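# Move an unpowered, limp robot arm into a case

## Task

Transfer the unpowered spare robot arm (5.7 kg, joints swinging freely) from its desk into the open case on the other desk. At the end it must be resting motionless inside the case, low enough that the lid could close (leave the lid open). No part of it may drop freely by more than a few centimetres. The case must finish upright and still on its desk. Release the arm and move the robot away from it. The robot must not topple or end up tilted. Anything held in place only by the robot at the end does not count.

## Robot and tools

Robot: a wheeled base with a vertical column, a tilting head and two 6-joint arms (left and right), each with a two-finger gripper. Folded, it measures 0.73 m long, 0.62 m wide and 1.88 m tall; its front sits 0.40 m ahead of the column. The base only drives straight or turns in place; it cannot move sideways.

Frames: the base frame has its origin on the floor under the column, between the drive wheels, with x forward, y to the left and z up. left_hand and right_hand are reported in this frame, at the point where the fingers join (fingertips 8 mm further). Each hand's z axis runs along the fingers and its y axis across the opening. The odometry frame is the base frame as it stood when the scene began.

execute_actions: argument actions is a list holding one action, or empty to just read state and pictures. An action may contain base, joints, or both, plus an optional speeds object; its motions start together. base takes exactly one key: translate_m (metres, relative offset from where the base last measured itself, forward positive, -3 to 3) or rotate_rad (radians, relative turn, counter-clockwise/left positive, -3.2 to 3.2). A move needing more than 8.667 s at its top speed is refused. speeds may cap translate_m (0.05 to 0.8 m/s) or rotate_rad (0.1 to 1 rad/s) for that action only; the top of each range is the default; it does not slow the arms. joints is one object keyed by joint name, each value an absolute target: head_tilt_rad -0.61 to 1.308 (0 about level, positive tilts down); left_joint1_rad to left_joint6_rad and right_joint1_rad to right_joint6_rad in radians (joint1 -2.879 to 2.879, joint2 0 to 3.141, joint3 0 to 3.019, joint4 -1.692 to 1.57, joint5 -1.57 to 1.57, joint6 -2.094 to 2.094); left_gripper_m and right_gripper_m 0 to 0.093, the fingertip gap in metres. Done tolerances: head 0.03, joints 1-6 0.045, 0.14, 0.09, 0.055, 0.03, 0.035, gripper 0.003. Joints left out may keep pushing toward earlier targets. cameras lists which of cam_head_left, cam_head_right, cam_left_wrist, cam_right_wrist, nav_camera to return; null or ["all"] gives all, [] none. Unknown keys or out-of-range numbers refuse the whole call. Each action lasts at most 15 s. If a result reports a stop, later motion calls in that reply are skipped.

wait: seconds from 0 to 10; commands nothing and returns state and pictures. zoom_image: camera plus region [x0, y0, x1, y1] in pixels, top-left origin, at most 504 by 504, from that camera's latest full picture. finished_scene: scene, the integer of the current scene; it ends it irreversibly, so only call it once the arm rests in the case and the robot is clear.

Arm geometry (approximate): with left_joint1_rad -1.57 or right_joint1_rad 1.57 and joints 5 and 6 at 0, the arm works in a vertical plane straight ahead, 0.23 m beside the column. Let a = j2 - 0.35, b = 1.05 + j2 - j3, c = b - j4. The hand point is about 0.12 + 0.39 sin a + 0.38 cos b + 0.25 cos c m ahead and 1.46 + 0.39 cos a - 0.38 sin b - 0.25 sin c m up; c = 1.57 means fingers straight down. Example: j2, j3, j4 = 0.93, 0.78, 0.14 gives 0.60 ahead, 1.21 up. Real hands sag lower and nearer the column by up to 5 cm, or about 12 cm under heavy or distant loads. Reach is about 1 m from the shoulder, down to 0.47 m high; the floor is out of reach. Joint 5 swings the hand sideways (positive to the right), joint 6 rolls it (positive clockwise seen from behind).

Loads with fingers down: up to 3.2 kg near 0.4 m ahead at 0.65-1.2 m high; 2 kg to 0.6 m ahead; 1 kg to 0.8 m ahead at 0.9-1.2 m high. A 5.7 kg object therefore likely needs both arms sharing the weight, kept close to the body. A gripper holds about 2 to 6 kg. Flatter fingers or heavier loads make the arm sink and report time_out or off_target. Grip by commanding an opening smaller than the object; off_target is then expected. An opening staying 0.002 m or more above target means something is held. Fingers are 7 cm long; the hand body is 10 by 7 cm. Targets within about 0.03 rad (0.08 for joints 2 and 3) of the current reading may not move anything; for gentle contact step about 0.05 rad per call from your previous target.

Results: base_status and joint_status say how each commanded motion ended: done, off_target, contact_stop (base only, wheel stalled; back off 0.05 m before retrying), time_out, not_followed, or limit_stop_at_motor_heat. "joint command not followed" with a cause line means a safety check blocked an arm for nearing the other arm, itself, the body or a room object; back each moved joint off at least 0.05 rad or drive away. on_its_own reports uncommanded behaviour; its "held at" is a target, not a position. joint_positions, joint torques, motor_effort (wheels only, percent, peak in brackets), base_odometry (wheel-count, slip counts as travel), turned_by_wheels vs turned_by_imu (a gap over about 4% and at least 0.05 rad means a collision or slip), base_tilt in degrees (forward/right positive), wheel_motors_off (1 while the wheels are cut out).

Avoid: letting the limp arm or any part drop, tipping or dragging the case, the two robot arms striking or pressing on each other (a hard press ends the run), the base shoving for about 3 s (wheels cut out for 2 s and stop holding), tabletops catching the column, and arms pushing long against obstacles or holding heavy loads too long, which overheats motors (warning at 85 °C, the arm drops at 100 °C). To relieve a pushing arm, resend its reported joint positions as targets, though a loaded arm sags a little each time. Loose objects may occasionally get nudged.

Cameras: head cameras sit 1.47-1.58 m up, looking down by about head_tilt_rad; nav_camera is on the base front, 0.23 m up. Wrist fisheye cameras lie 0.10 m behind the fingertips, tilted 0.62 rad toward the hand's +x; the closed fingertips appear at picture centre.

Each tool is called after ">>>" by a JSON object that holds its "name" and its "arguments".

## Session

>>> {"name": "execute_actions", "arguments": {"actions": [{"joints":{"head_tilt_rad":0.6}}], "cameras": ["cam_head_left"]}}

>>> {"name": "execute_actions", "arguments": {"actions": [{"base":{"rotate_rad":3.14}}], "cameras": ["cam_head_left"]}}

Scene clock: 0.70 s.
Joint torques (N m, as the arm reports them, + toward a larger angle): left_arm=[ 0.84 -9.31 -0.92 -1.51  0.04  0.07] | right_arm=[ 0.06 -7.13 -0.85 -1.4   0.   -0.07]
base_odometry: x=+0.000 y=+0.000 heading=+0.000 (m, m, rad; odometry frame)
turned_by_wheels: +0.000 (rad since the last result)
turned_by_imu: +0.000 (rad since the last result)
base_tilt: forward=+0.4 right=-0.3 (deg)
base_status: not commanded
joint_positions: head_tilt_rad=+0.618 left_joint1_rad=-1.546 left_joint2_rad=+0.890 left_joint3_rad=+0.395 left_joint4_rad=-0.936 left_joint5_rad=+0.019 left_joint6_rad=+0.083 left_gripper_m=+0.094 right_joint1_rad=+1.540 right_joint2_rad=+0.871 right_joint3_rad=+0.415 right_joint4_rad=-0.893 right_joint5_rad=+0.035 right_joint6_rad=+0.058 right_gripper_m=+0.094
joint_status: all done
wheel_motors_off: 0
motor_effort: left_wheel=+1(1) right_wheel=+2(2) (%)
left_hand: x=+0.1405 y=+0.2263 z=+1.2523 quat_wxyz=(+0.437, -0.023, -0.899, +0.020) (m; base frame)
right_hand: x=+0.1622 y=-0.2384 z=+1.2417 quat_wxyz=(+0.400, -0.032, -0.915, +0.037) (m; base frame)
pictures: cam_head_left
Images, in order (width x height): cam_head_left 672x504.

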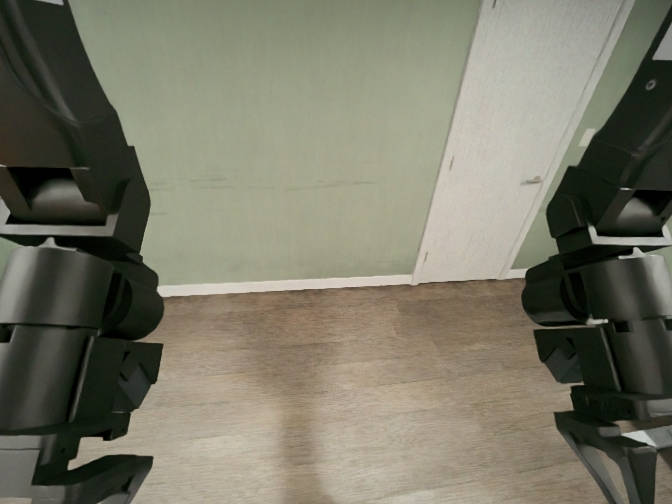

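Scene clock: 5.17 s.
Joint torques (N m, as the arm reports them, + toward a larger angle): left_arm=[ 0.74 -9.19 -0.89 -1.5   0.05  0.06] | right_arm=[ 0.09 -7.24 -0.83 -1.38  0.   -0.08]
base_odometry: x=+0.000 y=+0.000 heading=+3.139 (m, m, rad; odometry frame)
turned_by_wheels: +3.139 (rad since the last result)
turned_by_imu: +3.165 (rad since the last result)
base_tilt: forward=+0.3 right=-0.4 (deg)
base_status: done
joint_positions: head_tilt_rad=+0.617 left_joint1_rad=-1.546 left_joint2_rad=+0.890 left_joint3_rad=+0.395 left_joint4_rad=-0.936 left_joint5_rad=+0.019 left_joint6_rad=+0.083 left_gripper_m=+0.094 right_joint1_rad=+1.540 right_joint2_rad=+0.871 right_joint3_rad=+0.415 right_joint4_rad=-0.893 right_joint5_rad=+0.035 right_joint6_rad=+0.058 right_gripper_m=+0.094
joint_status: not commanded
wheel_motors_off: 0
motor_effort: left_wheel=-2(33) right_wheel=+2(34) (%)
left_hand: x=+0.1405 y=+0.2263 z=+1.2523 quat_wxyz=(+0.437, -0.023, -0.899, +0.020) (m; base frame)
right_hand: x=+0.1622 y=-0.2384 z=+1.2417 quat_wxyz=(+0.400, -0.032, -0.915, +0.037) (m; base frame)
pictures: cam_head_left
Images, in order (width x height): cam_head_left 672x504.

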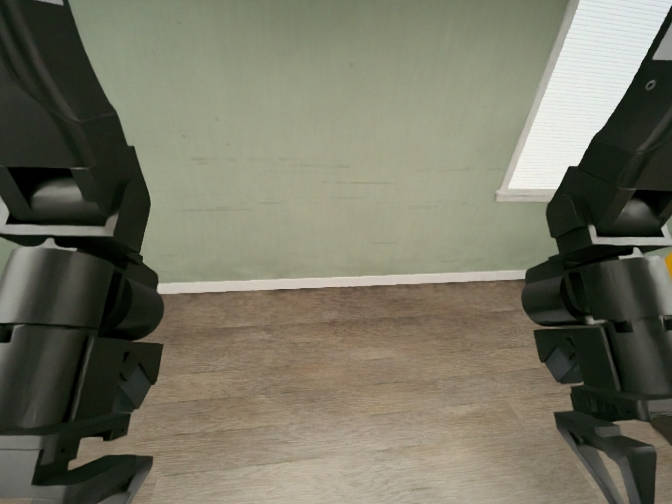

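>>> {"name": "execute_actions", "arguments": {"actions": [{"base":{"rotate_rad":-1.57}}], "cameras": ["cam_head_left"]}}

>>> {"name": "execute_actions", "arguments": {"actions": [{"base":{"rotate_rad":3.14}}], "cameras": ["cam_head_left"]}}

Scene clock: 8.40 s.
Joint torques (N m, as the arm reports them, + toward a larger angle): left_arm=[ 0.57 -9.31 -0.93 -1.56  0.04  0.07] | right_arm=[ 0.07 -6.97 -0.72 -1.38  0.   -0.08]
base_odometry: x=+0.000 y=+0.000 heading=+1.570 (m, m, rad; odometry frame)
turned_by_wheels: -1.570 (rad since the last result)
turned_by_imu: -1.579 (rad since the last result)
base_tilt: forward=+0.4 right=-0.4 (deg)
base_status: done
joint_positions: head_tilt_rad=+0.617 left_joint1_rad=-1.546 left_joint2_rad=+0.890 left_joint3_rad=+0.395 left_joint4_rad=-0.936 left_joint5_rad=+0.019 left_joint6_rad=+0.083 left_gripper_m=+0.094 right_joint1_rad=+1.540 right_joint2_rad=+0.871 right_joint3_rad=+0.415 right_joint4_rad=-0.893 right_joint5_rad=+0.035 right_joint6_rad=+0.058 right_gripper_m=+0.094
joint_status: not commanded
wheel_motors_off: 0
motor_effort: left_wheel=+2(29) right_wheel=-1(28) (%)
left_hand: x=+0.1405 y=+0.2263 z=+1.2523 quat_wxyz=(+0.437, -0.023, -0.899, +0.020) (m; base frame)
right_hand: x=+0.1622 y=-0.2384 z=+1.2417 quat_wxyz=(+0.400, -0.032, -0.915, +0.037) (m; base frame)
pictures: cam_head_left
Images, in order (width x height): cam_head_left 672x504.

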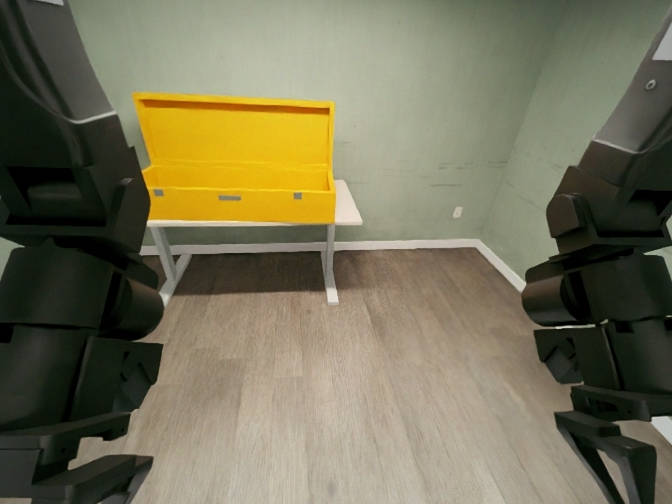

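Scene clock: 12.87 s.
Joint torques (N m, as the arm reports them, + toward a larger angle): left_arm=[ 0.93 -9.18 -0.94 -1.5   0.04  0.06] | right_arm=[ 0.16 -7.15 -0.8  -1.41  0.   -0.07]
base_odometry: x=+0.000 y=+0.000 heading=-1.574 (m, m, rad; odometry frame)
turned_by_wheels: +3.139 (rad since the last result)
turned_by_imu: +3.163 (rad since the last result)
base_tilt: forward=+0.3 right=-0.4 (deg)
base_status: done
joint_positions: head_tilt_rad=+0.617 left_joint1_rad=-1.546 left_joint2_rad=+0.890 left_joint3_rad=+0.395 left_joint4_rad=-0.936 left_joint5_rad=+0.019 left_joint6_rad=+0.083 left_gripper_m=+0.094 right_joint1_rad=+1.540 right_joint2_rad=+0.871 right_joint3_rad=+0.415 right_joint4_rad=-0.893 right_joint5_rad=+0.035 right_joint6_rad=+0.058 right_gripper_m=+0.094
joint_status: not commanded
wheel_motors_off: 0
motor_effort: left_wheel=-3(29) right_wheel=+4(31) (%)
left_hand: x=+0.1405 y=+0.2263 z=+1.2523 quat_wxyz=(+0.437, -0.023, -0.899, +0.020) (m; base frame)
right_hand: x=+0.1622 y=-0.2384 z=+1.2417 quat_wxyz=(+0.400, -0.032, -0.915, +0.037) (m; base frame)
pictures: cam_head_left
Images, in order (width x height): cam_head_left 672x504.

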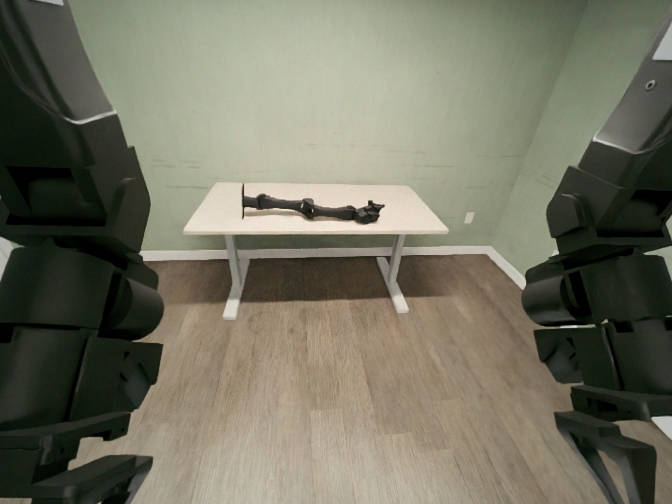

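>>> {"name": "execute_actions", "arguments": {"actions": [{"base":{"translate_m":1.05},"joints":{"head_tilt_rad":1.0,"left_joint1_rad":-1.57,"left_joint2_rad":1.59,"left_joint3_rad":0.98,"left_joint4_rad":0.09,"left_joint5_rad":0,"left_joint6_rad":1.57,"right_joint1_rad":1.75,"right_joint2_rad":1.59,"right_joint3_rad":0.98,"right_joint4_rad":0.09,"right_joint5_rad":0,"right_joint6_rad":1.57}}], "cameras": ["cam_left_wrist","cam_right_wrist"]}}

Scene clock: 16.60 s.
Joint torques (N m, as the arm reports them, + toward a larger angle): left_arm=[ -0.15 -18.09  -0.66   0.23   0.06   0.16] | right_arm=[  2.03 -13.82  -0.67   0.43  -0.14  -0.03]
base_odometry: x=-0.003 y=-1.050 heading=-1.574 (m, m, rad; odometry frame)
turned_by_wheels: +0.000 (rad since the last result)
turned_by_imu: +0.001 (rad since the last result)
base_tilt: forward=+0.3 right=-0.3 (deg)
base_status: done
joint_positions: head_tilt_rad=+1.001 left_joint1_rad=-1.560 left_joint2_rad=+1.592 left_joint3_rad=+0.982 left_joint4_rad=+0.086 left_joint5_rad=+0.002 left_joint6_rad=+1.563 left_gripper_m=+0.094 right_joint1_rad=+1.753 right_joint2_rad=+1.595 right_joint3_rad=+0.980 right_joint4_rad=+0.085 right_joint5_rad=+0.002 right_joint6_rad=+1.563 right_gripper_m=+0.094
joint_status: all done
wheel_motors_off: 0
motor_effort: left_wheel=+2(47) right_wheel=+1(49) (%)
left_hand: x=+0.4559 y=+0.2310 z=+0.9527 quat_wxyz=(+0.003, -0.702, -0.712, -0.003) (m; base frame)
right_hand: x=+0.4473 y=-0.1131 z=+0.9604 quat_wxyz=(+0.057, -0.669, -0.739, -0.053) (m; base frame)
pictures: cam_left_wrist, cam_right_wrist
Images, in order (width x height): cam_left_wrist 616x616, cam_right_wrist 616x616.

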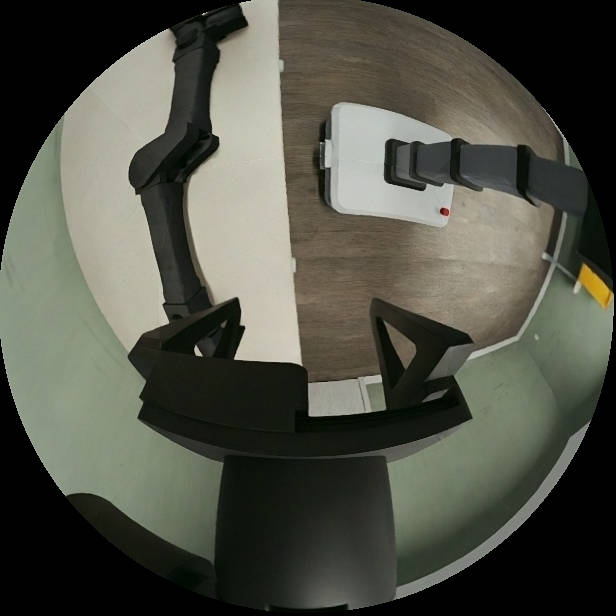

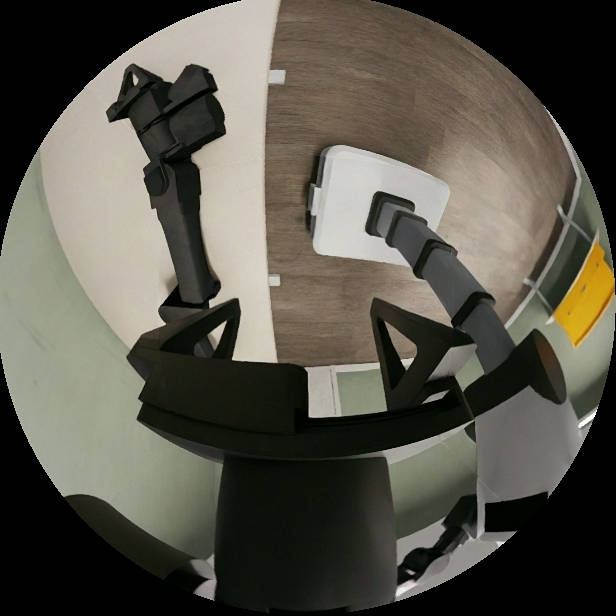

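>>> {"name": "execute_actions", "arguments": {"actions": [{"base":{"translate_m":0.17}}], "cameras": ["cam_left_wrist","cam_right_wrist"]}}

Scene clock: 18.57 s.
Joint torques (N m, as the arm reports them, + toward a larger angle): left_arm=[ -0.38 -17.83  -0.64   0.16   0.06   0.15] | right_arm=[  2.4  -13.5   -0.76   0.35  -0.14  -0.02]
base_odometry: x=-0.003 y=-1.220 heading=-1.574 (m, m, rad; odometry frame)
turned_by_wheels: +0.000 (rad since the last result)
turned_by_imu: +0.000 (rad since the last result)
base_tilt: forward=+0.4 right=-0.3 (deg)
base_status: done
joint_positions: head_tilt_rad=+1.001 left_joint1_rad=-1.560 left_joint2_rad=+1.591 left_joint3_rad=+0.982 left_joint4_rad=+0.087 left_joint5_rad=+0.002 left_joint6_rad=+1.563 left_gripper_m=+0.094 right_joint1_rad=+1.753 right_joint2_rad=+1.591 right_joint3_rad=+0.982 right_joint4_rad=+0.087 right_joint5_rad=+0.002 right_joint6_rad=+1.563 right_gripper_m=+0.094
joint_status: not commanded
wheel_motors_off: 0
motor_effort: left_wheel=+2(33) right_wheel=+1(34) (%)
left_hand: x=+0.4560 y=+0.2310 z=+0.9529 quat_wxyz=(+0.002, -0.702, -0.712, -0.003) (m; base frame)
right_hand: x=+0.4508 y=-0.1129 z=+0.9616 quat_wxyz=(+0.054, -0.669, -0.739, -0.055) (m; base frame)
pictures: cam_left_wrist, cam_right_wrist
Images, in order (width x height): cam_left_wrist 616x616, cam_right_wrist 616x616.

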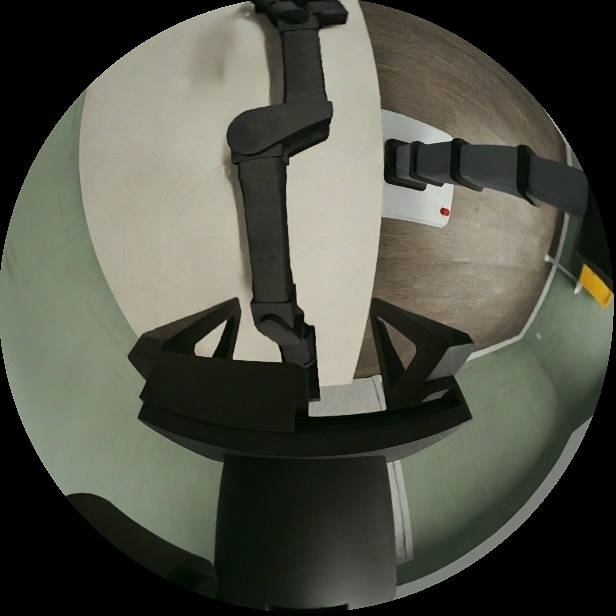

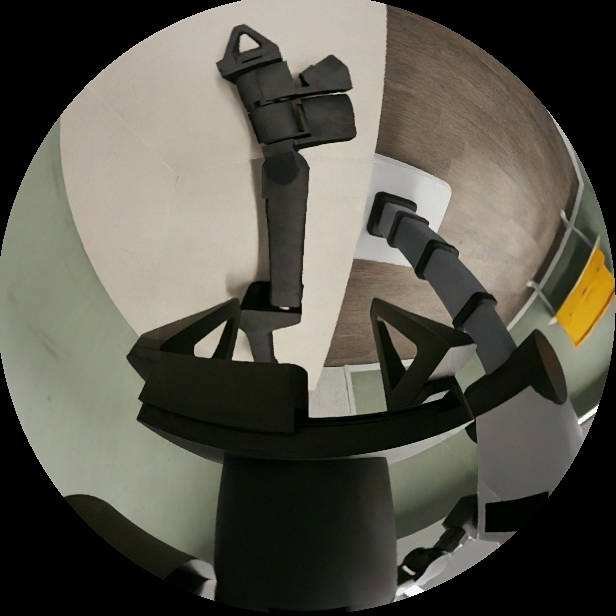

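>>> {"name": "execute_actions", "arguments": {"actions": [{"base":{"translate_m":0.03}}], "cameras": []}}

>>> {"name": "execute_actions", "arguments": {"actions": [{"joints":{"left_joint2_rad":2.1,"left_joint3_rad":1.46,"left_joint4_rad":0.12,"right_joint2_rad":2.1,"right_joint3_rad":1.46,"right_joint4_rad":0.12}}], "cameras": []}}

>>> {"name": "execute_actions", "arguments": {"actions": [{"joints":{"left_gripper_m":0,"right_gripper_m":0}}], "cameras": []}}

Scene clock: 20.10 s.
Joint torques (N m, as the arm reports them, + toward a larger angle): left_arm=[ -0.02 -18.04  -0.62   0.2    0.07   0.15] | right_arm=[  2.29 -13.4   -0.83   0.28  -0.14  -0.02]
base_odometry: x=-0.003 y=-1.250 heading=-1.574 (m, m, rad; odometry frame)
turned_by_wheels: +0.000 (rad since the last result)
turned_by_imu: +0.000 (rad since the last result)
base_tilt: forward=+0.2 right=-0.5 (deg)
base_status: done
joint_positions: head_tilt_rad=+1.001 left_joint1_rad=-1.560 left_joint2_rad=+1.591 left_joint3_rad=+0.983 left_joint4_rad=+0.087 left_joint5_rad=+0.002 left_joint6_rad=+1.563 left_gripper_m=+0.094 right_joint1_rad=+1.753 right_joint2_rad=+1.590 right_joint3_rad=+0.982 right_joint4_rad=+0.087 right_joint5_rad=+0.002 right_joint6_rad=+1.563 right_gripper_m=+0.094
joint_status: not commanded
wheel_motors_off: 0
motor_effort: left_wheel=+0(34) right_wheel=+0(33) (%)
left_hand: x=+0.4565 y=+0.2310 z=+0.9528 quat_wxyz=(+0.002, -0.702, -0.712, -0.003) (m; base frame)
right_hand: x=+0.4518 y=-0.1129 z=+0.9620 quat_wxyz=(+0.054, -0.669, -0.739, -0.056) (m; base frame)
pictures: none
No camera images: the call's "cameras" was empty. Leave "cameras" out to get every camera's image.

Scene clock: 22.63 s.
Joint torques (N m, as the arm reports them, + toward a larger angle): left_arm=[ 0.04 -4.8   5.07  1.99  0.3   0.13] | right_arm=[ 3.27 -6.34  3.58  1.52 -0.11 -0.05]
base_odometry: x=-0.003 y=-1.250 heading=-1.574 (m, m, rad; odometry frame)
turned_by_wheels: +0.000 (rad since the last result)
turned_by_imu: +0.000 (rad since the last result)
base_tilt: forward=+0.3 right=-0.3 (deg)
base_status: not commanded
joint_positions: head_tilt_rad=+1.001 left_joint1_rad=-1.563 left_joint2_rad=+1.929 left_joint3_rad=+1.392 left_joint4_rad=+0.075 left_joint5_rad=-0.005 left_joint6_rad=+1.565 left_gripper_m=+0.094 right_joint1_rad=+1.753 right_joint2_rad=+2.001 right_joint3_rad=+1.408 right_joint4_rad=+0.090 right_joint5_rad=+0.002 right_joint6_rad=+1.567 right_gripper_m=+0.094
joint_status: left_joint2_rad time_out (moved +0.337 of +0.509); the others done
wheel_motors_off: 0
on_its_own: left_joint2_rad reads +1.929 and still pushes toward +2.100 since a time_out
motor_effort: left_wheel=+0(2) right_wheel=+2(3) (%)
left_hand: x=+0.5189 y=+0.2310 z=+0.8244 quat_wxyz=(-0.018, -0.703, -0.710, -0.026) (m; base frame)
right_hand: x=+0.4791 y=-0.0857 z=+0.8078 quat_wxyz=(+0.048, -0.671, -0.737, -0.063) (m; base frame)
pictures: none
No camera images: the call's "cameras" was empty. Leave "cameras" out to get every camera's image.

not run: a stop came earlier in this reply.

>>> {"name": "execute_actions", "arguments": {"actions": [{"joints":{"left_joint2_rad":1.93,"left_joint3_rad":1.39,"left_joint4_rad":0.075,"right_joint2_rad":2.0,"right_joint3_rad":1.41,"right_joint4_rad":0.09}}], "cameras": ["cam_left_wrist","cam_right_wrist"]}}

Scene clock: 23.70 s.
Joint torques (N m, as the arm reports them, + toward a larger angle): left_arm=[  0.22 -19.15   0.05   0.68   0.25   0.13] | right_arm=[  3.22 -14.26  -0.36   0.58  -0.11  -0.06]
base_odometry: x=-0.003 y=-1.250 heading=-1.574 (m, m, rad; odometry frame)
turned_by_wheels: +0.000 (rad since the last result)
turned_by_imu: +0.000 (rad since the last result)
base_tilt: forward=+0.4 right=-0.5 (deg)
base_status: not commanded
joint_positions: head_tilt_rad=+1.001 left_joint1_rad=-1.563 left_joint2_rad=+1.922 left_joint3_rad=+1.393 left_joint4_rad=+0.063 left_joint5_rad=-0.003 left_joint6_rad=+1.565 left_gripper_m=+0.094 right_joint1_rad=+1.753 right_joint2_rad=+1.997 right_joint3_rad=+1.408 right_joint4_rad=+0.082 right_joint5_rad=+0.002 right_joint6_rad=+1.567 right_gripper_m=+0.094
joint_status: all done
wheel_motors_off: 0
motor_effort: left_wheel=-2(1) right_wheel=+2(3) (%)
left_hand: x=+0.5201 y=+0.2307 z=+0.8266 quat_wxyz=(-0.017, -0.703, -0.710, -0.023) (m; base frame)
right_hand: x=+0.4803 y=-0.0858 z=+0.8094 quat_wxyz=(+0.049, -0.671, -0.737, -0.061) (m; base frame)
pictures: cam_left_wrist, cam_right_wrist
Images, in order (width x height): cam_left_wrist 616x616, cam_right_wrist 616x616.

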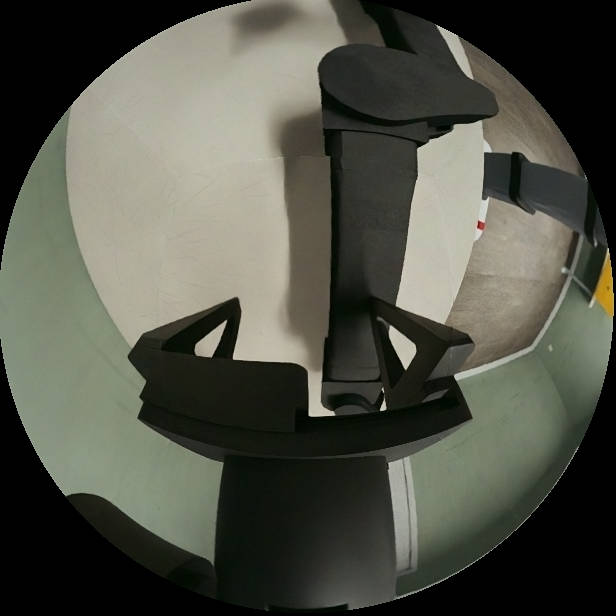

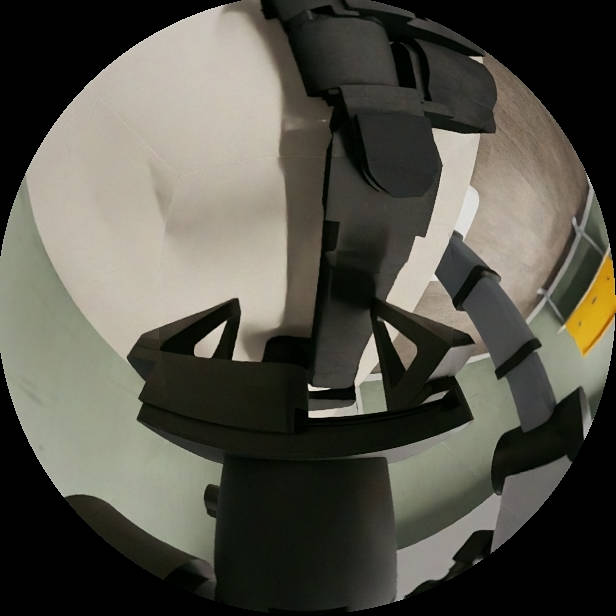

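>>> {"name": "execute_actions", "arguments": {"actions": [{"joints":{"left_joint2_rad":1.8,"left_joint3_rad":1.16,"left_joint4_rad":0.115,"right_joint2_rad":1.8,"right_joint3_rad":1.16,"right_joint4_rad":0.115},"base":{"translate_m":-0.02}}], "cameras": []}}

>>> {"name": "execute_actions", "arguments": {"actions": [{"joints":{"left_joint2_rad":2.1,"left_joint3_rad":1.46,"left_joint4_rad":0.12,"right_joint2_rad":2.1,"right_joint3_rad":1.46,"right_joint4_rad":0.12}}], "cameras": []}}

>>> {"name": "execute_actions", "arguments": {"actions": [{"joints":{"left_gripper_m":0,"right_gripper_m":0}}], "cameras": []}}

Scene clock: 25.27 s.
Joint torques (N m, as the arm reports them, + toward a larger angle): left_arm=[  0.08 -18.79  -0.59   0.14   0.19   0.14] | right_arm=[  3.05 -13.36  -1.54   0.36  -0.11  -0.06]
base_odometry: x=-0.003 y=-1.230 heading=-1.574 (m, m, rad; odometry frame)
turned_by_wheels: +0.000 (rad since the last result)
turned_by_imu: +0.000 (rad since the last result)
base_tilt: forward=+0.4 right=-0.4 (deg)
base_status: done
joint_positions: head_tilt_rad=+1.001 left_joint1_rad=-1.563 left_joint2_rad=+1.808 left_joint3_rad=+1.157 left_joint4_rad=+0.112 left_joint5_rad=-0.002 left_joint6_rad=+1.565 left_gripper_m=+0.094 right_joint1_rad=+1.753 right_joint2_rad=+1.793 right_joint3_rad=+1.167 right_joint4_rad=+0.110 right_joint5_rad=+0.002 right_joint6_rad=+1.567 right_gripper_m=+0.094
joint_status: all done
wheel_motors_off: 0
motor_effort: left_wheel=-1(35) right_wheel=+1(32) (%)
left_hand: x=+0.4536 y=+0.2299 z=+0.8732 quat_wxyz=(+0.008, -0.704, -0.711, +0.003) (m; base frame)
right_hand: x=+0.4633 y=-0.0999 z=+0.8878 quat_wxyz=(+0.052, -0.671, -0.737, -0.058) (m; base frame)
pictures: none
No camera images: the call's "cameras" was empty. Leave "cameras" out to get every camera's image.

Scene clock: 26.43 s.
Joint torques (N m, as the arm reports them, + toward a larger angle): left_arm=[  0.   -17.8   -0.84  -0.2    0.15   0.16] | right_arm=[  3.5  -14.34  -0.56   0.04  -0.11  -0.08]
base_odometry: x=-0.003 y=-1.230 heading=-1.574 (m, m, rad; odometry frame)
turned_by_wheels: +0.000 (rad since the last result)
turned_by_imu: +0.000 (rad since the last result)
base_tilt: forward=+0.3 right=-0.4 (deg)
base_status: not commanded
joint_positions: head_tilt_rad=+1.001 left_joint1_rad=-1.563 left_joint2_rad=+2.088 left_joint3_rad=+1.465 left_joint4_rad=+0.129 left_joint5_rad=-0.001 left_joint6_rad=+1.563 left_gripper_m=+0.094 right_joint1_rad=+1.753 right_joint2_rad=+2.108 right_joint3_rad=+1.454 right_joint4_rad=+0.123 right_joint5_rad=+0.002 right_joint6_rad=+1.569 right_gripper_m=+0.094
joint_status: all done
wheel_motors_off: 0
motor_effort: left_wheel=+1(1) right_wheel=+0(1) (%)
left_hand: x=+0.4726 y=+0.2305 z=+0.7650 quat_wxyz=(-0.008, -0.703, -0.711, -0.013) (m; base frame)
right_hand: x=+0.4434 y=-0.0829 z=+0.7696 quat_wxyz=(+0.058, -0.671, -0.737, -0.052) (m; base frame)
pictures: none
No camera images: the call's "cameras" was empty. Leave "cameras" out to get every camera's image.

Scene clock: 27.17 s.
Joint torques (N m, as the arm reports them, + toward a larger angle): left_arm=[  0.06 -17.68  -2.25  -0.4    0.09   0.3 ] | right_arm=[  3.41 -14.06  -1.82  -0.14  -0.13  -0.13]
base_odometry: x=-0.003 y=-1.230 heading=-1.574 (m, m, rad; odometry frame)
turned_by_wheels: +0.000 (rad since the last result)
turned_by_imu: +0.000 (rad since the last result)
base_tilt: forward=+0.4 right=-0.3 (deg)
base_status: not commanded
joint_positions: head_tilt_rad=+1.001 left_joint1_rad=-1.563 left_joint2_rad=+2.085 left_joint3_rad=+1.488 left_joint4_rad=+0.135 left_joint5_rad=+0.001 left_joint6_rad=+1.551 left_gripper_m=+0.053 right_joint1_rad=+1.753 right_joint2_rad=+2.103 right_joint3_rad=+1.473 right_joint4_rad=+0.128 right_joint5_rad=+0.002 right_joint6_rad=+1.576 right_gripper_m=+0.054
joint_status: left_gripper_m off_target (ended at +0.053, target +0.000); right_gripper_m off_target (ended at +0.054, target +0.000)
wheel_motors_off: 0
motor_effort: left_wheel=-1(5) right_wheel=-3(2) (%)
left_hand: x=+0.4904 y=+0.2303 z=+0.7656 quat_wxyz=(-0.020, -0.699, -0.715, -0.024) (m; base frame)
right_hand: x=+0.4600 y=-0.0816 z=+0.7706 quat_wxyz=(+0.048, -0.674, -0.734, -0.063) (m; base frame)
pictures: none
No camera images: the call's "cameras" was empty. Leave "cameras" out to get every camera's image.

>>> {"name": "execute_actions", "arguments": {"actions": [{"joints":{"left_joint2_rad":1.8,"left_joint3_rad":1.16,"left_joint4_rad":0.115,"right_joint2_rad":1.8,"right_joint3_rad":1.16,"right_joint4_rad":0.115}}], "cameras": []}}

>>> {"name": "execute_actions", "arguments": {"actions": [{"joints":{"left_joint2_rad":1.59,"left_joint3_rad":0.98,"left_joint4_rad":0.09,"right_joint2_rad":1.59,"right_joint3_rad":0.98,"right_joint4_rad":0.09}}], "cameras": []}}

>>> {"name": "execute_actions", "arguments": {"actions": [{"joints":{"left_joint2_rad":1.25,"left_joint3_rad":0.82,"left_joint4_rad":-0.09,"right_joint2_rad":1.25,"right_joint3_rad":0.82,"right_joint4_rad":-0.09}}], "cameras": []}}

>>> {"name": "execute_actions", "arguments": {"actions": [{"joints":{"left_joint2_rad":0.98,"left_joint3_rad":0.73,"left_joint4_rad":-0.27,"right_joint2_rad":0.98,"right_joint3_rad":0.73,"right_joint4_rad":-0.27}}], "cameras": []}}

>>> {"name": "execute_actions", "arguments": {"actions": [{"base":{"translate_m":-0.3},"speeds":{"translate_m":0.3}}], "cameras": []}}

>>> {"name": "execute_actions", "arguments": {"actions": [{"base":{"rotate_rad":-2.9},"speeds":{"rotate_rad":0.5}}], "cameras": []}}

>>> {"name": "execute_actions", "arguments": {"actions": [{"base":{"translate_m":1.83},"speeds":{"translate_m":0.4}}], "cameras": []}}

>>> {"name": "execute_actions", "arguments": {"actions": [{"base":{"rotate_rad":-0.238},"speeds":{"rotate_rad":0.5}}], "cameras": ["cam_head_left"]}}

Scene clock: 30.17 s.
Joint torques (N m, as the arm reports them, + toward a larger angle): left_arm=[  2.09 -26.62  -4.02  -0.52  -0.19   0.82] | right_arm=[  3.16 -21.81  -2.86  -0.18  -0.07  -0.04]
base_odometry: x=-0.003 y=-1.230 heading=-1.574 (m, m, rad; odometry frame)
turned_by_wheels: +0.000 (rad since the last result)
turned_by_imu: +0.000 (rad since the last result)
base_tilt: forward=+0.4 right=-0.2 (deg)
base_status: not commanded
joint_positions: head_tilt_rad=+1.001 left_joint1_rad=-1.592 left_joint2_rad=+1.905 left_joint3_rad=+1.199 left_joint4_rad=+0.126 left_joint5_rad=+0.008 left_joint6_rad=+1.510 left_gripper_m=+0.053 right_joint1_rad=+1.749 right_joint2_rad=+1.907 right_joint3_rad=+1.172 right_joint4_rad=+0.119 right_joint5_rad=+0.001 right_joint6_rad=+1.566 right_gripper_m=+0.054
joint_status: all done
wheel_motors_off: 0
motor_effort: left_wheel=+1(3) right_wheel=+1(3) (%)
left_hand: x=+0.4249 y=+0.2078 z=+0.8398 quat_wxyz=(+0.012, -0.689, -0.724, +0.029) (m; base frame)
right_hand: x=+0.4002 y=-0.1024 z=+0.8511 quat_wxyz=(+0.085, -0.668, -0.739, -0.020) (m; base frame)
pictures: none
No camera images: the call's "cameras" was empty. Leave "cameras" out to get every camera's image.

Scene clock: 31.23 s.
Joint torques (N m, as the arm reports them, + toward a larger angle): left_arm=[  2.94 -23.71  -3.52  -0.28  -0.21   1.02] | right_arm=[  1.89 -20.63  -3.32  -0.55   0.1    0.09]
base_odometry: x=-0.003 y=-1.230 heading=-1.574 (m, m, rad; odometry frame)
turned_by_wheels: +0.000 (rad since the last result)
turned_by_imu: +0.000 (rad since the last result)
base_tilt: forward=+0.3 right=-0.4 (deg)
base_status: not commanded
joint_positions: head_tilt_rad=+1.001 left_joint1_rad=-1.600 left_joint2_rad=+1.660 left_joint3_rad=+1.018 left_joint4_rad=+0.096 left_joint5_rad=+0.010 left_joint6_rad=+1.494 left_gripper_m=+0.053 right_joint1_rad=+1.760 right_joint2_rad=+1.684 right_joint3_rad=+1.005 right_joint4_rad=+0.106 right_joint5_rad=-0.005 right_joint6_rad=+1.551 right_gripper_m=+0.054
joint_status: all done
wheel_motors_off: 0
motor_effort: left_wheel=-1(1) right_wheel=-1(1) (%)
left_hand: x=+0.4450 y=+0.2044 z=+0.9290 quat_wxyz=(-0.004, -0.685, -0.729, +0.020) (m; base frame)
right_hand: x=+0.4214 y=-0.1050 z=+0.9320 quat_wxyz=(+0.076, -0.662, -0.745, -0.042) (m; base frame)
pictures: none
No camera images: the call's "cameras" was empty. Leave "cameras" out to get every camera's image.

Scene clock: 32.70 s.
Joint torques (N m, as the arm reports them, + toward a larger angle): left_arm=[  4.13 -24.99  -1.26  -0.67  -0.83   1.29] | right_arm=[ -0.32 -21.25  -0.7   -0.62   0.4    0.09]
base_odometry: x=-0.003 y=-1.230 heading=-1.574 (m, m, rad; odometry frame)
turned_by_wheels: +0.000 (rad since the last result)
turned_by_imu: +0.000 (rad since the last result)
base_tilt: forward=+0.4 right=-0.5 (deg)
base_status: not commanded
joint_positions: head_tilt_rad=+1.001 left_joint1_rad=-1.612 left_joint2_rad=+1.342 left_joint3_rad=+0.841 left_joint4_rad=-0.075 left_joint5_rad=+0.026 left_joint6_rad=+1.471 left_gripper_m=+0.053 right_joint1_rad=+1.781 right_joint2_rad=+1.354 right_joint3_rad=+0.825 right_joint4_rad=-0.076 right_joint5_rad=-0.013 right_joint6_rad=+1.553 right_gripper_m=+0.054
joint_status: all done
wheel_motors_off: 0
motor_effort: left_wheel=+1(4) right_wheel=+1(3) (%)
left_hand: x=+0.4418 y=+0.1975 z=+1.0386 quat_wxyz=(-0.001, -0.678, -0.734, +0.041) (m; base frame)
right_hand: x=+0.4209 y=-0.1109 z=+1.0451 quat_wxyz=(+0.096, -0.656, -0.748, -0.039) (m; base frame)
pictures: none
No camera images: the call's "cameras" was empty. Leave "cameras" out to get every camera's image.

Scene clock: 34.03 s.
Joint torques (N m, as the arm reports them, + toward a larger angle): left_arm=[  5.48 -23.39   1.17  -1.03  -1.51   1.55] | right_arm=[ -2.35 -19.98   1.87  -0.8    0.86   0.05]
base_odometry: x=-0.003 y=-1.230 heading=-1.574 (m, m, rad; odometry frame)
turned_by_wheels: +0.000 (rad since the last result)
turned_by_imu: +0.000 (rad since the last result)
base_tilt: forward=+0.4 right=-0.3 (deg)
base_status: not commanded
joint_positions: head_tilt_rad=+1.001 left_joint1_rad=-1.627 left_joint2_rad=+1.072 left_joint3_rad=+0.736 left_joint4_rad=-0.247 left_joint5_rad=+0.044 left_joint6_rad=+1.451 left_gripper_m=+0.053 right_joint1_rad=+1.800 right_joint2_rad=+1.081 right_joint3_rad=+0.721 right_joint4_rad=-0.252 right_joint5_rad=-0.026 right_joint6_rad=+1.557 right_gripper_m=+0.054
joint_status: all done
wheel_motors_off: 0
motor_effort: left_wheel=-1(3) right_wheel=+0(4) (%)
left_hand: x=+0.4356 y=+0.1906 z=+1.1246 quat_wxyz=(-0.008, -0.673, -0.737, +0.054) (m; base frame)
right_hand: x=+0.4156 y=-0.1160 z=+1.1313 quat_wxyz=(+0.109, -0.653, -0.748, -0.046) (m; base frame)
pictures: none
No camera images: the call's "cameras" was empty. Leave "cameras" out to get every camera's image.

Scene clock: 36.30 s.
Joint torques (N m, as the arm reports them, + toward a larger angle): left_arm=[  5.18 -23.44   1.74  -0.75  -1.54   1.58] | right_arm=[ -2.14 -19.88   2.53  -0.52   1.05   0.03]
base_odometry: x=-0.002 y=-0.930 heading=-1.575 (m, m, rad; odometry frame)
turned_by_wheels: -0.001 (rad since the last result)
turned_by_imu: -0.001 (rad since the last result)
base_tilt: forward=+0.2 right=-0.2 (deg)
base_status: done
joint_positions: head_tilt_rad=+1.001 left_joint1_rad=-1.627 left_joint2_rad=+1.072 left_joint3_rad=+0.726 left_joint4_rad=-0.256 left_joint5_rad=+0.045 left_joint6_rad=+1.449 left_gripper_m=+0.053 right_joint1_rad=+1.800 right_joint2_rad=+1.085 right_joint3_rad=+0.710 right_joint4_rad=-0.256 right_joint5_rad=-0.032 right_joint6_rad=+1.559 right_gripper_m=+0.054
joint_status: not commanded
wheel_motors_off: 0
motor_effort: left_wheel=+1(34) right_wheel=+2(33) (%)
left_hand: x=+0.4270 y=+0.1906 z=+1.1242 quat_wxyz=(-0.001, -0.672, -0.738, +0.061) (m; base frame)
right_hand: x=+0.4068 y=-0.1157 z=+1.1299 quat_wxyz=(+0.117, -0.652, -0.748, -0.041) (m; base frame)
pictures: none
No camera images: the call's "cameras" was empty. Leave "cameras" out to get every camera's image.

Scene clock: 43.17 s.
Joint torques (N m, as the arm reports them, + toward a larger angle): left_arm=[  5.19 -23.28   1.62  -0.66  -1.49   1.54] | right_arm=[ -2.85 -19.82   2.47  -0.65   0.98   0.  ]
base_odometry: x=-0.002 y=-0.930 heading=+1.809 (m, m, rad; odometry frame)
turned_by_wheels: -2.900 (rad since the last result)
turned_by_imu: -2.921 (rad since the last result)
base_tilt: forward=+0.5 right=-0.3 (deg)
base_status: done
joint_positions: head_tilt_rad=+1.001 left_joint1_rad=-1.628 left_joint2_rad=+1.072 left_joint3_rad=+0.728 left_joint4_rad=-0.256 left_joint5_rad=+0.044 left_joint6_rad=+1.451 left_gripper_m=+0.053 right_joint1_rad=+1.801 right_joint2_rad=+1.085 right_joint3_rad=+0.711 right_joint4_rad=-0.256 right_joint5_rad=-0.030 right_joint6_rad=+1.562 right_gripper_m=+0.054
joint_status: not commanded
wheel_motors_off: 0
motor_effort: left_wheel=+5(39) right_wheel=-3(44) (%)
left_hand: x=+0.4285 y=+0.1906 z=+1.1243 quat_wxyz=(-0.002, -0.673, -0.737, +0.060) (m; base frame)
right_hand: x=+0.4073 y=-0.1157 z=+1.1299 quat_wxyz=(+0.116, -0.653, -0.747, -0.041) (m; base frame)
pictures: none
No camera images: the call's "cameras" was empty. Leave "cameras" out to get every camera's image.

Scene clock: 48.97 s.
Joint torques (N m, as the arm reports them, + toward a larger angle): left_arm=[  5.37 -23.51   1.22  -0.98  -1.37   1.57] | right_arm=[ -2.3  -19.41   1.74  -0.87   0.86   0.04]
base_odometry: x=-0.433 y=+0.849 heading=+1.808 (m, m, rad; odometry frame)
turned_by_wheels: -0.001 (rad since the last result)
turned_by_imu: +0.001 (rad since the last result)
base_tilt: forward=+0.3 right=-0.4 (deg)
base_status: done
joint_positions: head_tilt_rad=+1.001 left_joint1_rad=-1.628 left_joint2_rad=+1.072 left_joint3_rad=+0.734 left_joint4_rad=-0.250 left_joint5_rad=+0.040 left_joint6_rad=+1.449 left_gripper_m=+0.053 right_joint1_rad=+1.801 right_joint2_rad=+1.086 right_joint3_rad=+0.721 right_joint4_rad=-0.251 right_joint5_rad=-0.027 right_joint6_rad=+1.557 right_gripper_m=+0.054
joint_status: not commanded
wheel_motors_off: 0
motor_effort: left_wheel=+0(53) right_wheel=+2(48) (%)
left_hand: x=+0.4338 y=+0.1911 z=+1.1245 quat_wxyz=(-0.006, -0.673, -0.738, +0.054) (m; base frame)
right_hand: x=+0.4146 y=-0.1154 z=+1.1298 quat_wxyz=(+0.110, -0.652, -0.749, -0.046) (m; base frame)
pictures: none
No camera images: the call's "cameras" was empty. Leave "cameras" out to get every camera's image.

Scene clock: 50.33 s.
Joint torques (N m, as the arm reports them, + toward a larger angle): left_arm=[  5.73 -23.56   1.19  -0.93  -1.41   1.58] | right_arm=[ -2.25 -20.26   1.82  -0.84   0.92   0.05]
base_odometry: x=-0.433 y=+0.849 heading=+1.571 (m, m, rad; odometry frame)
turned_by_wheels: -0.237 (rad since the last result)
turned_by_imu: -0.235 (rad since the last result)
base_tilt: forward=+0.2 right=-0.4 (deg)
base_status: done
joint_positions: head_tilt_rad=+1.001 left_joint1_rad=-1.628 left_joint2_rad=+1.072 left_joint3_rad=+0.736 left_joint4_rad=-0.250 left_joint5_rad=+0.042 left_joint6_rad=+1.450 left_gripper_m=+0.053 right_joint1_rad=+1.800 right_joint2_rad=+1.086 right_joint3_rad=+0.721 right_joint4_rad=-0.251 right_joint5_rad=-0.028 right_joint6_rad=+1.557 right_gripper_m=+0.054
joint_status: not commanded
wheel_motors_off: 0
motor_effort: left_wheel=+0(42) right_wheel=-1(45) (%)
left_hand: x=+0.4345 y=+0.1907 z=+1.1246 quat_wxyz=(-0.007, -0.673, -0.738, +0.055) (m; base frame)
right_hand: x=+0.4147 y=-0.1156 z=+1.1297 quat_wxyz=(+0.110, -0.652, -0.748, -0.046) (m; base frame)
pictures: cam_head_left
Images, in order (width x height): cam_head_left 672x504.

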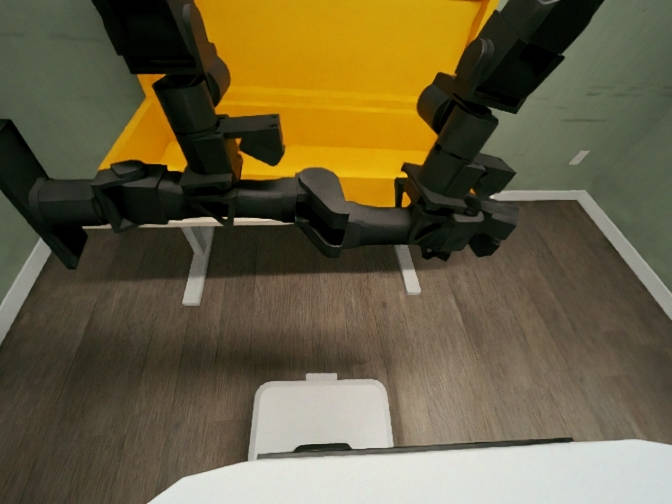

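>>> {"name": "execute_actions", "arguments": {"actions": [{"base":{"rotate_rad":0.07},"speeds":{"rotate_rad":0.3}}], "cameras": []}}

>>> {"name": "execute_actions", "arguments": {"actions": [{"base":{"translate_m":0.58},"speeds":{"translate_m":0.3}}], "cameras": ["cam_head_left","cam_left_wrist"]}}

Scene clock: 51.80 s.
Joint torques (N m, as the arm reports them, + toward a larger angle): left_arm=[  5.59 -23.41   1.32  -0.98  -1.39   1.59] | right_arm=[ -2.55 -19.97   1.69  -0.78   0.91   0.06]
base_odometry: x=-0.433 y=+0.849 heading=+1.640 (m, m, rad; odometry frame)
turned_by_wheels: +0.069 (rad since the last result)
turned_by_imu: +0.070 (rad since the last result)
base_tilt: forward=+0.3 right=-0.3 (deg)
base_status: done
joint_positions: head_tilt_rad=+1.001 left_joint1_rad=-1.628 left_joint2_rad=+1.072 left_joint3_rad=+0.734 left_joint4_rad=-0.250 left_joint5_rad=+0.041 left_joint6_rad=+1.448 left_gripper_m=+0.053 right_joint1_rad=+1.800 right_joint2_rad=+1.087 right_joint3_rad=+0.721 right_joint4_rad=-0.251 right_joint5_rad=-0.028 right_joint6_rad=+1.555 right_gripper_m=+0.054
joint_status: not commanded
wheel_motors_off: 0
motor_effort: left_wheel=+1(14) right_wheel=+2(39) (%)
left_hand: x=+0.4334 y=+0.1908 z=+1.1245 quat_wxyz=(-0.006, -0.672, -0.738, +0.055) (m; base frame)
right_hand: x=+0.4144 y=-0.1155 z=+1.1297 quat_wxyz=(+0.111, -0.652, -0.749, -0.046) (m; base frame)
pictures: none
No camera images: the call's "cameras" was empty. Leave "cameras" out to get every camera's image.

Scene clock: 55.00 s.
Joint torques (N m, as the arm reports them, + toward a larger angle): left_arm=[  5.6  -23.47   1.21  -0.92  -1.37   1.58] | right_arm=[ -2.3  -20.3    1.72  -0.86   0.88   0.06]
base_odometry: x=-0.473 y=+1.427 heading=+1.638 (m, m, rad; odometry frame)
turned_by_wheels: -0.001 (rad since the last result)
turned_by_imu: -0.001 (rad since the last result)
base_tilt: forward=+0.4 right=-0.4 (deg)
base_status: done
joint_positions: head_tilt_rad=+1.001 left_joint1_rad=-1.628 left_joint2_rad=+1.072 left_joint3_rad=+0.735 left_joint4_rad=-0.250 left_joint5_rad=+0.040 left_joint6_rad=+1.449 left_gripper_m=+0.053 right_joint1_rad=+1.800 right_joint2_rad=+1.087 right_joint3_rad=+0.722 right_joint4_rad=-0.250 right_joint5_rad=-0.027 right_joint6_rad=+1.555 right_gripper_m=+0.054
joint_status: not commanded
wheel_motors_off: 0
motor_effort: left_wheel=-2(43) right_wheel=+2(58) (%)
left_hand: x=+0.4341 y=+0.1909 z=+1.1245 quat_wxyz=(-0.006, -0.672, -0.738, +0.054) (m; base frame)
right_hand: x=+0.4149 y=-0.1155 z=+1.1294 quat_wxyz=(+0.110, -0.652, -0.749, -0.046) (m; base frame)
pictures: cam_head_left, cam_left_wrist
Images, in order (width x height): cam_head_left 672x504, cam_left_wrist 616x616.

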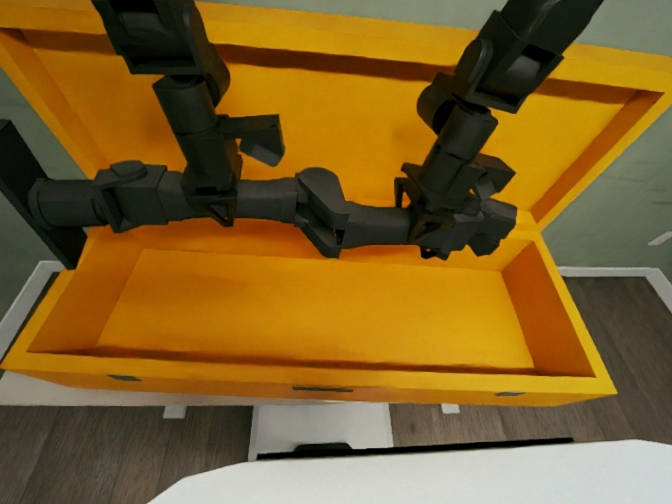

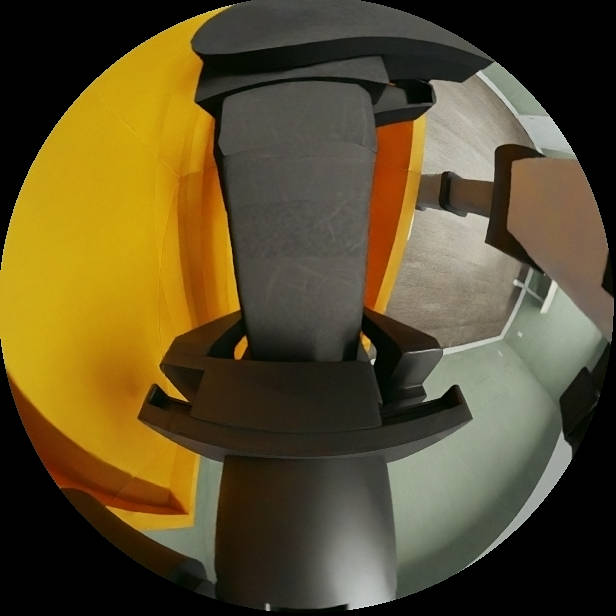

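>>> {"name": "execute_actions", "arguments": {"actions": [{"base":{"translate_m":0.05},"speeds":{"translate_m":0.2}}], "cameras": []}}

>>> {"name": "execute_actions", "arguments": {"actions": [{"joints":{"left_joint2_rad":1.25,"left_joint3_rad":0.82,"left_joint4_rad":-0.09,"right_joint2_rad":1.25,"right_joint3_rad":0.82,"right_joint4_rad":-0.09}}], "cameras": []}}

>>> {"name": "execute_actions", "arguments": {"actions": [{"joints":{"left_joint2_rad":1.59,"left_joint3_rad":0.98,"left_joint4_rad":0.09,"right_joint2_rad":1.59,"right_joint3_rad":0.98,"right_joint4_rad":0.09}}], "cameras": ["cam_head_left"]}}

Scene clock: 56.80 s.
Joint torques (N m, as the arm reports them, + toward a larger angle): left_arm=[  5.54 -23.74   1.31  -0.89  -1.38   1.57] | right_arm=[ -2.27 -20.38   1.6   -0.81   0.9    0.05]
base_odometry: x=-0.476 y=+1.477 heading=+1.638 (m, m, rad; odometry frame)
turned_by_wheels: -0.001 (rad since the last result)
turned_by_imu: -0.001 (rad since the last result)
base_tilt: forward=+0.3 right=-0.3 (deg)
base_status: done
joint_positions: head_tilt_rad=+1.001 left_joint1_rad=-1.628 left_joint2_rad=+1.072 left_joint3_rad=+0.734 left_joint4_rad=-0.249 left_joint5_rad=+0.040 left_joint6_rad=+1.449 left_gripper_m=+0.053 right_joint1_rad=+1.800 right_joint2_rad=+1.087 right_joint3_rad=+0.721 right_joint4_rad=-0.250 right_joint5_rad=-0.027 right_joint6_rad=+1.555 right_gripper_m=+0.054
joint_status: not commanded
wheel_motors_off: 0
motor_effort: left_wheel=-1(32) right_wheel=+1(35) (%)
left_hand: x=+0.4338 y=+0.1909 z=+1.1245 quat_wxyz=(-0.006, -0.672, -0.738, +0.054) (m; base frame)
right_hand: x=+0.4144 y=-0.1155 z=+1.1294 quat_wxyz=(+0.110, -0.652, -0.749, -0.045) (m; base frame)
pictures: none
No camera images: the call's "cameras" was empty. Leave "cameras" out to get every camera's image.

Scene clock: 58.17 s.
Joint torques (N m, as the arm reports them, + toward a larger angle): left_arm=[  4.11 -25.11  -0.88  -0.47  -0.74   1.39] | right_arm=[ -0.43 -21.5   -0.25  -0.27   0.69  -0.07]
base_odometry: x=-0.476 y=+1.477 heading=+1.638 (m, m, rad; odometry frame)
turned_by_wheels: +0.000 (rad since the last result)
turned_by_imu: +0.000 (rad since the last result)
base_tilt: forward=+0.4 right=-0.5 (deg)
base_status: not commanded
joint_positions: head_tilt_rad=+1.001 left_joint1_rad=-1.613 left_joint2_rad=+1.347 left_joint3_rad=+0.835 left_joint4_rad=-0.082 left_joint5_rad=+0.024 left_joint6_rad=+1.464 left_gripper_m=+0.053 right_joint1_rad=+1.782 right_joint2_rad=+1.359 right_joint3_rad=+0.819 right_joint4_rad=-0.084 right_joint5_rad=-0.021 right_joint6_rad=+1.569 right_gripper_m=+0.054
joint_status: all done
wheel_motors_off: 0
motor_effort: left_wheel=-3(11) right_wheel=+3(5) (%)
left_hand: x=+0.4348 y=+0.1977 z=+1.0373 quat_wxyz=(+0.006, -0.676, -0.736, +0.046) (m; base frame)
right_hand: x=+0.4130 y=-0.1094 z=+1.0442 quat_wxyz=(+0.106, -0.661, -0.742, -0.034) (m; base frame)
pictures: none
No camera images: the call's "cameras" was empty. Leave "cameras" out to get every camera's image.

Scene clock: 59.40 s.
Joint torques (N m, as the arm reports them, + toward a larger angle): left_arm=[  2.11 -22.37  -3.5   -1.34  -0.62   0.97] | right_arm=[-3.27 -4.97  6.24  0.78 -4.35 -0.57]
base_odometry: x=-0.476 y=+1.477 heading=+1.638 (m, m, rad; odometry frame)
turned_by_wheels: +0.000 (rad since the last result)
turned_by_imu: +0.000 (rad since the last result)
base_tilt: forward=+0.5 right=-0.4 (deg)
base_status: not commanded
joint_positions: head_tilt_rad=+1.001 left_joint1_rad=-1.589 left_joint2_rad=+1.639 left_joint3_rad=+1.022 left_joint4_rad=+0.125 left_joint5_rad=+0.020 left_joint6_rad=+1.497 left_gripper_m=+0.053 right_joint1_rad=+1.828 right_joint2_rad=+1.496 right_joint3_rad=+0.893 right_joint4_rad=+0.076 right_joint5_rad=+0.118 right_joint6_rad=+1.625 right_gripper_m=+0.054
joint_status: all done
wheel_motors_off: 0
motor_effort: left_wheel=+3(4) right_wheel=+4(9) (%)
left_hand: x=+0.4662 y=+0.2097 z=+0.9360 quat_wxyz=(-0.024, -0.684, -0.729, +0.002) (m; base frame)
right_hand: x=+0.4375 y=-0.0956 z=+1.0003 quat_wxyz=(+0.036, -0.679, -0.732, -0.038) (m; base frame)
pictures: cam_head_left
Images, in order (width x height): cam_head_left 672x504.

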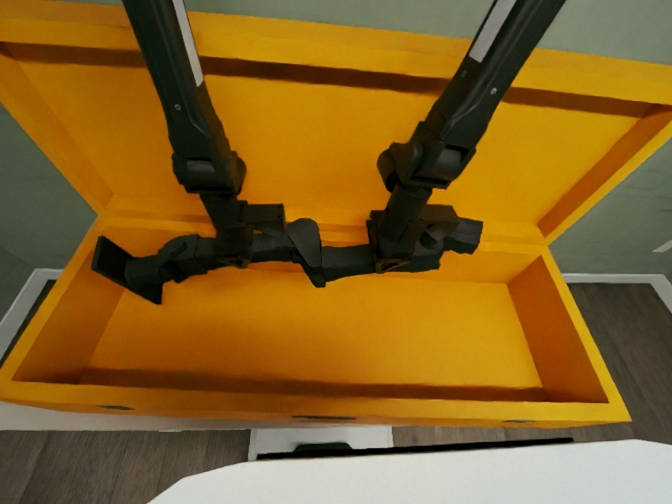

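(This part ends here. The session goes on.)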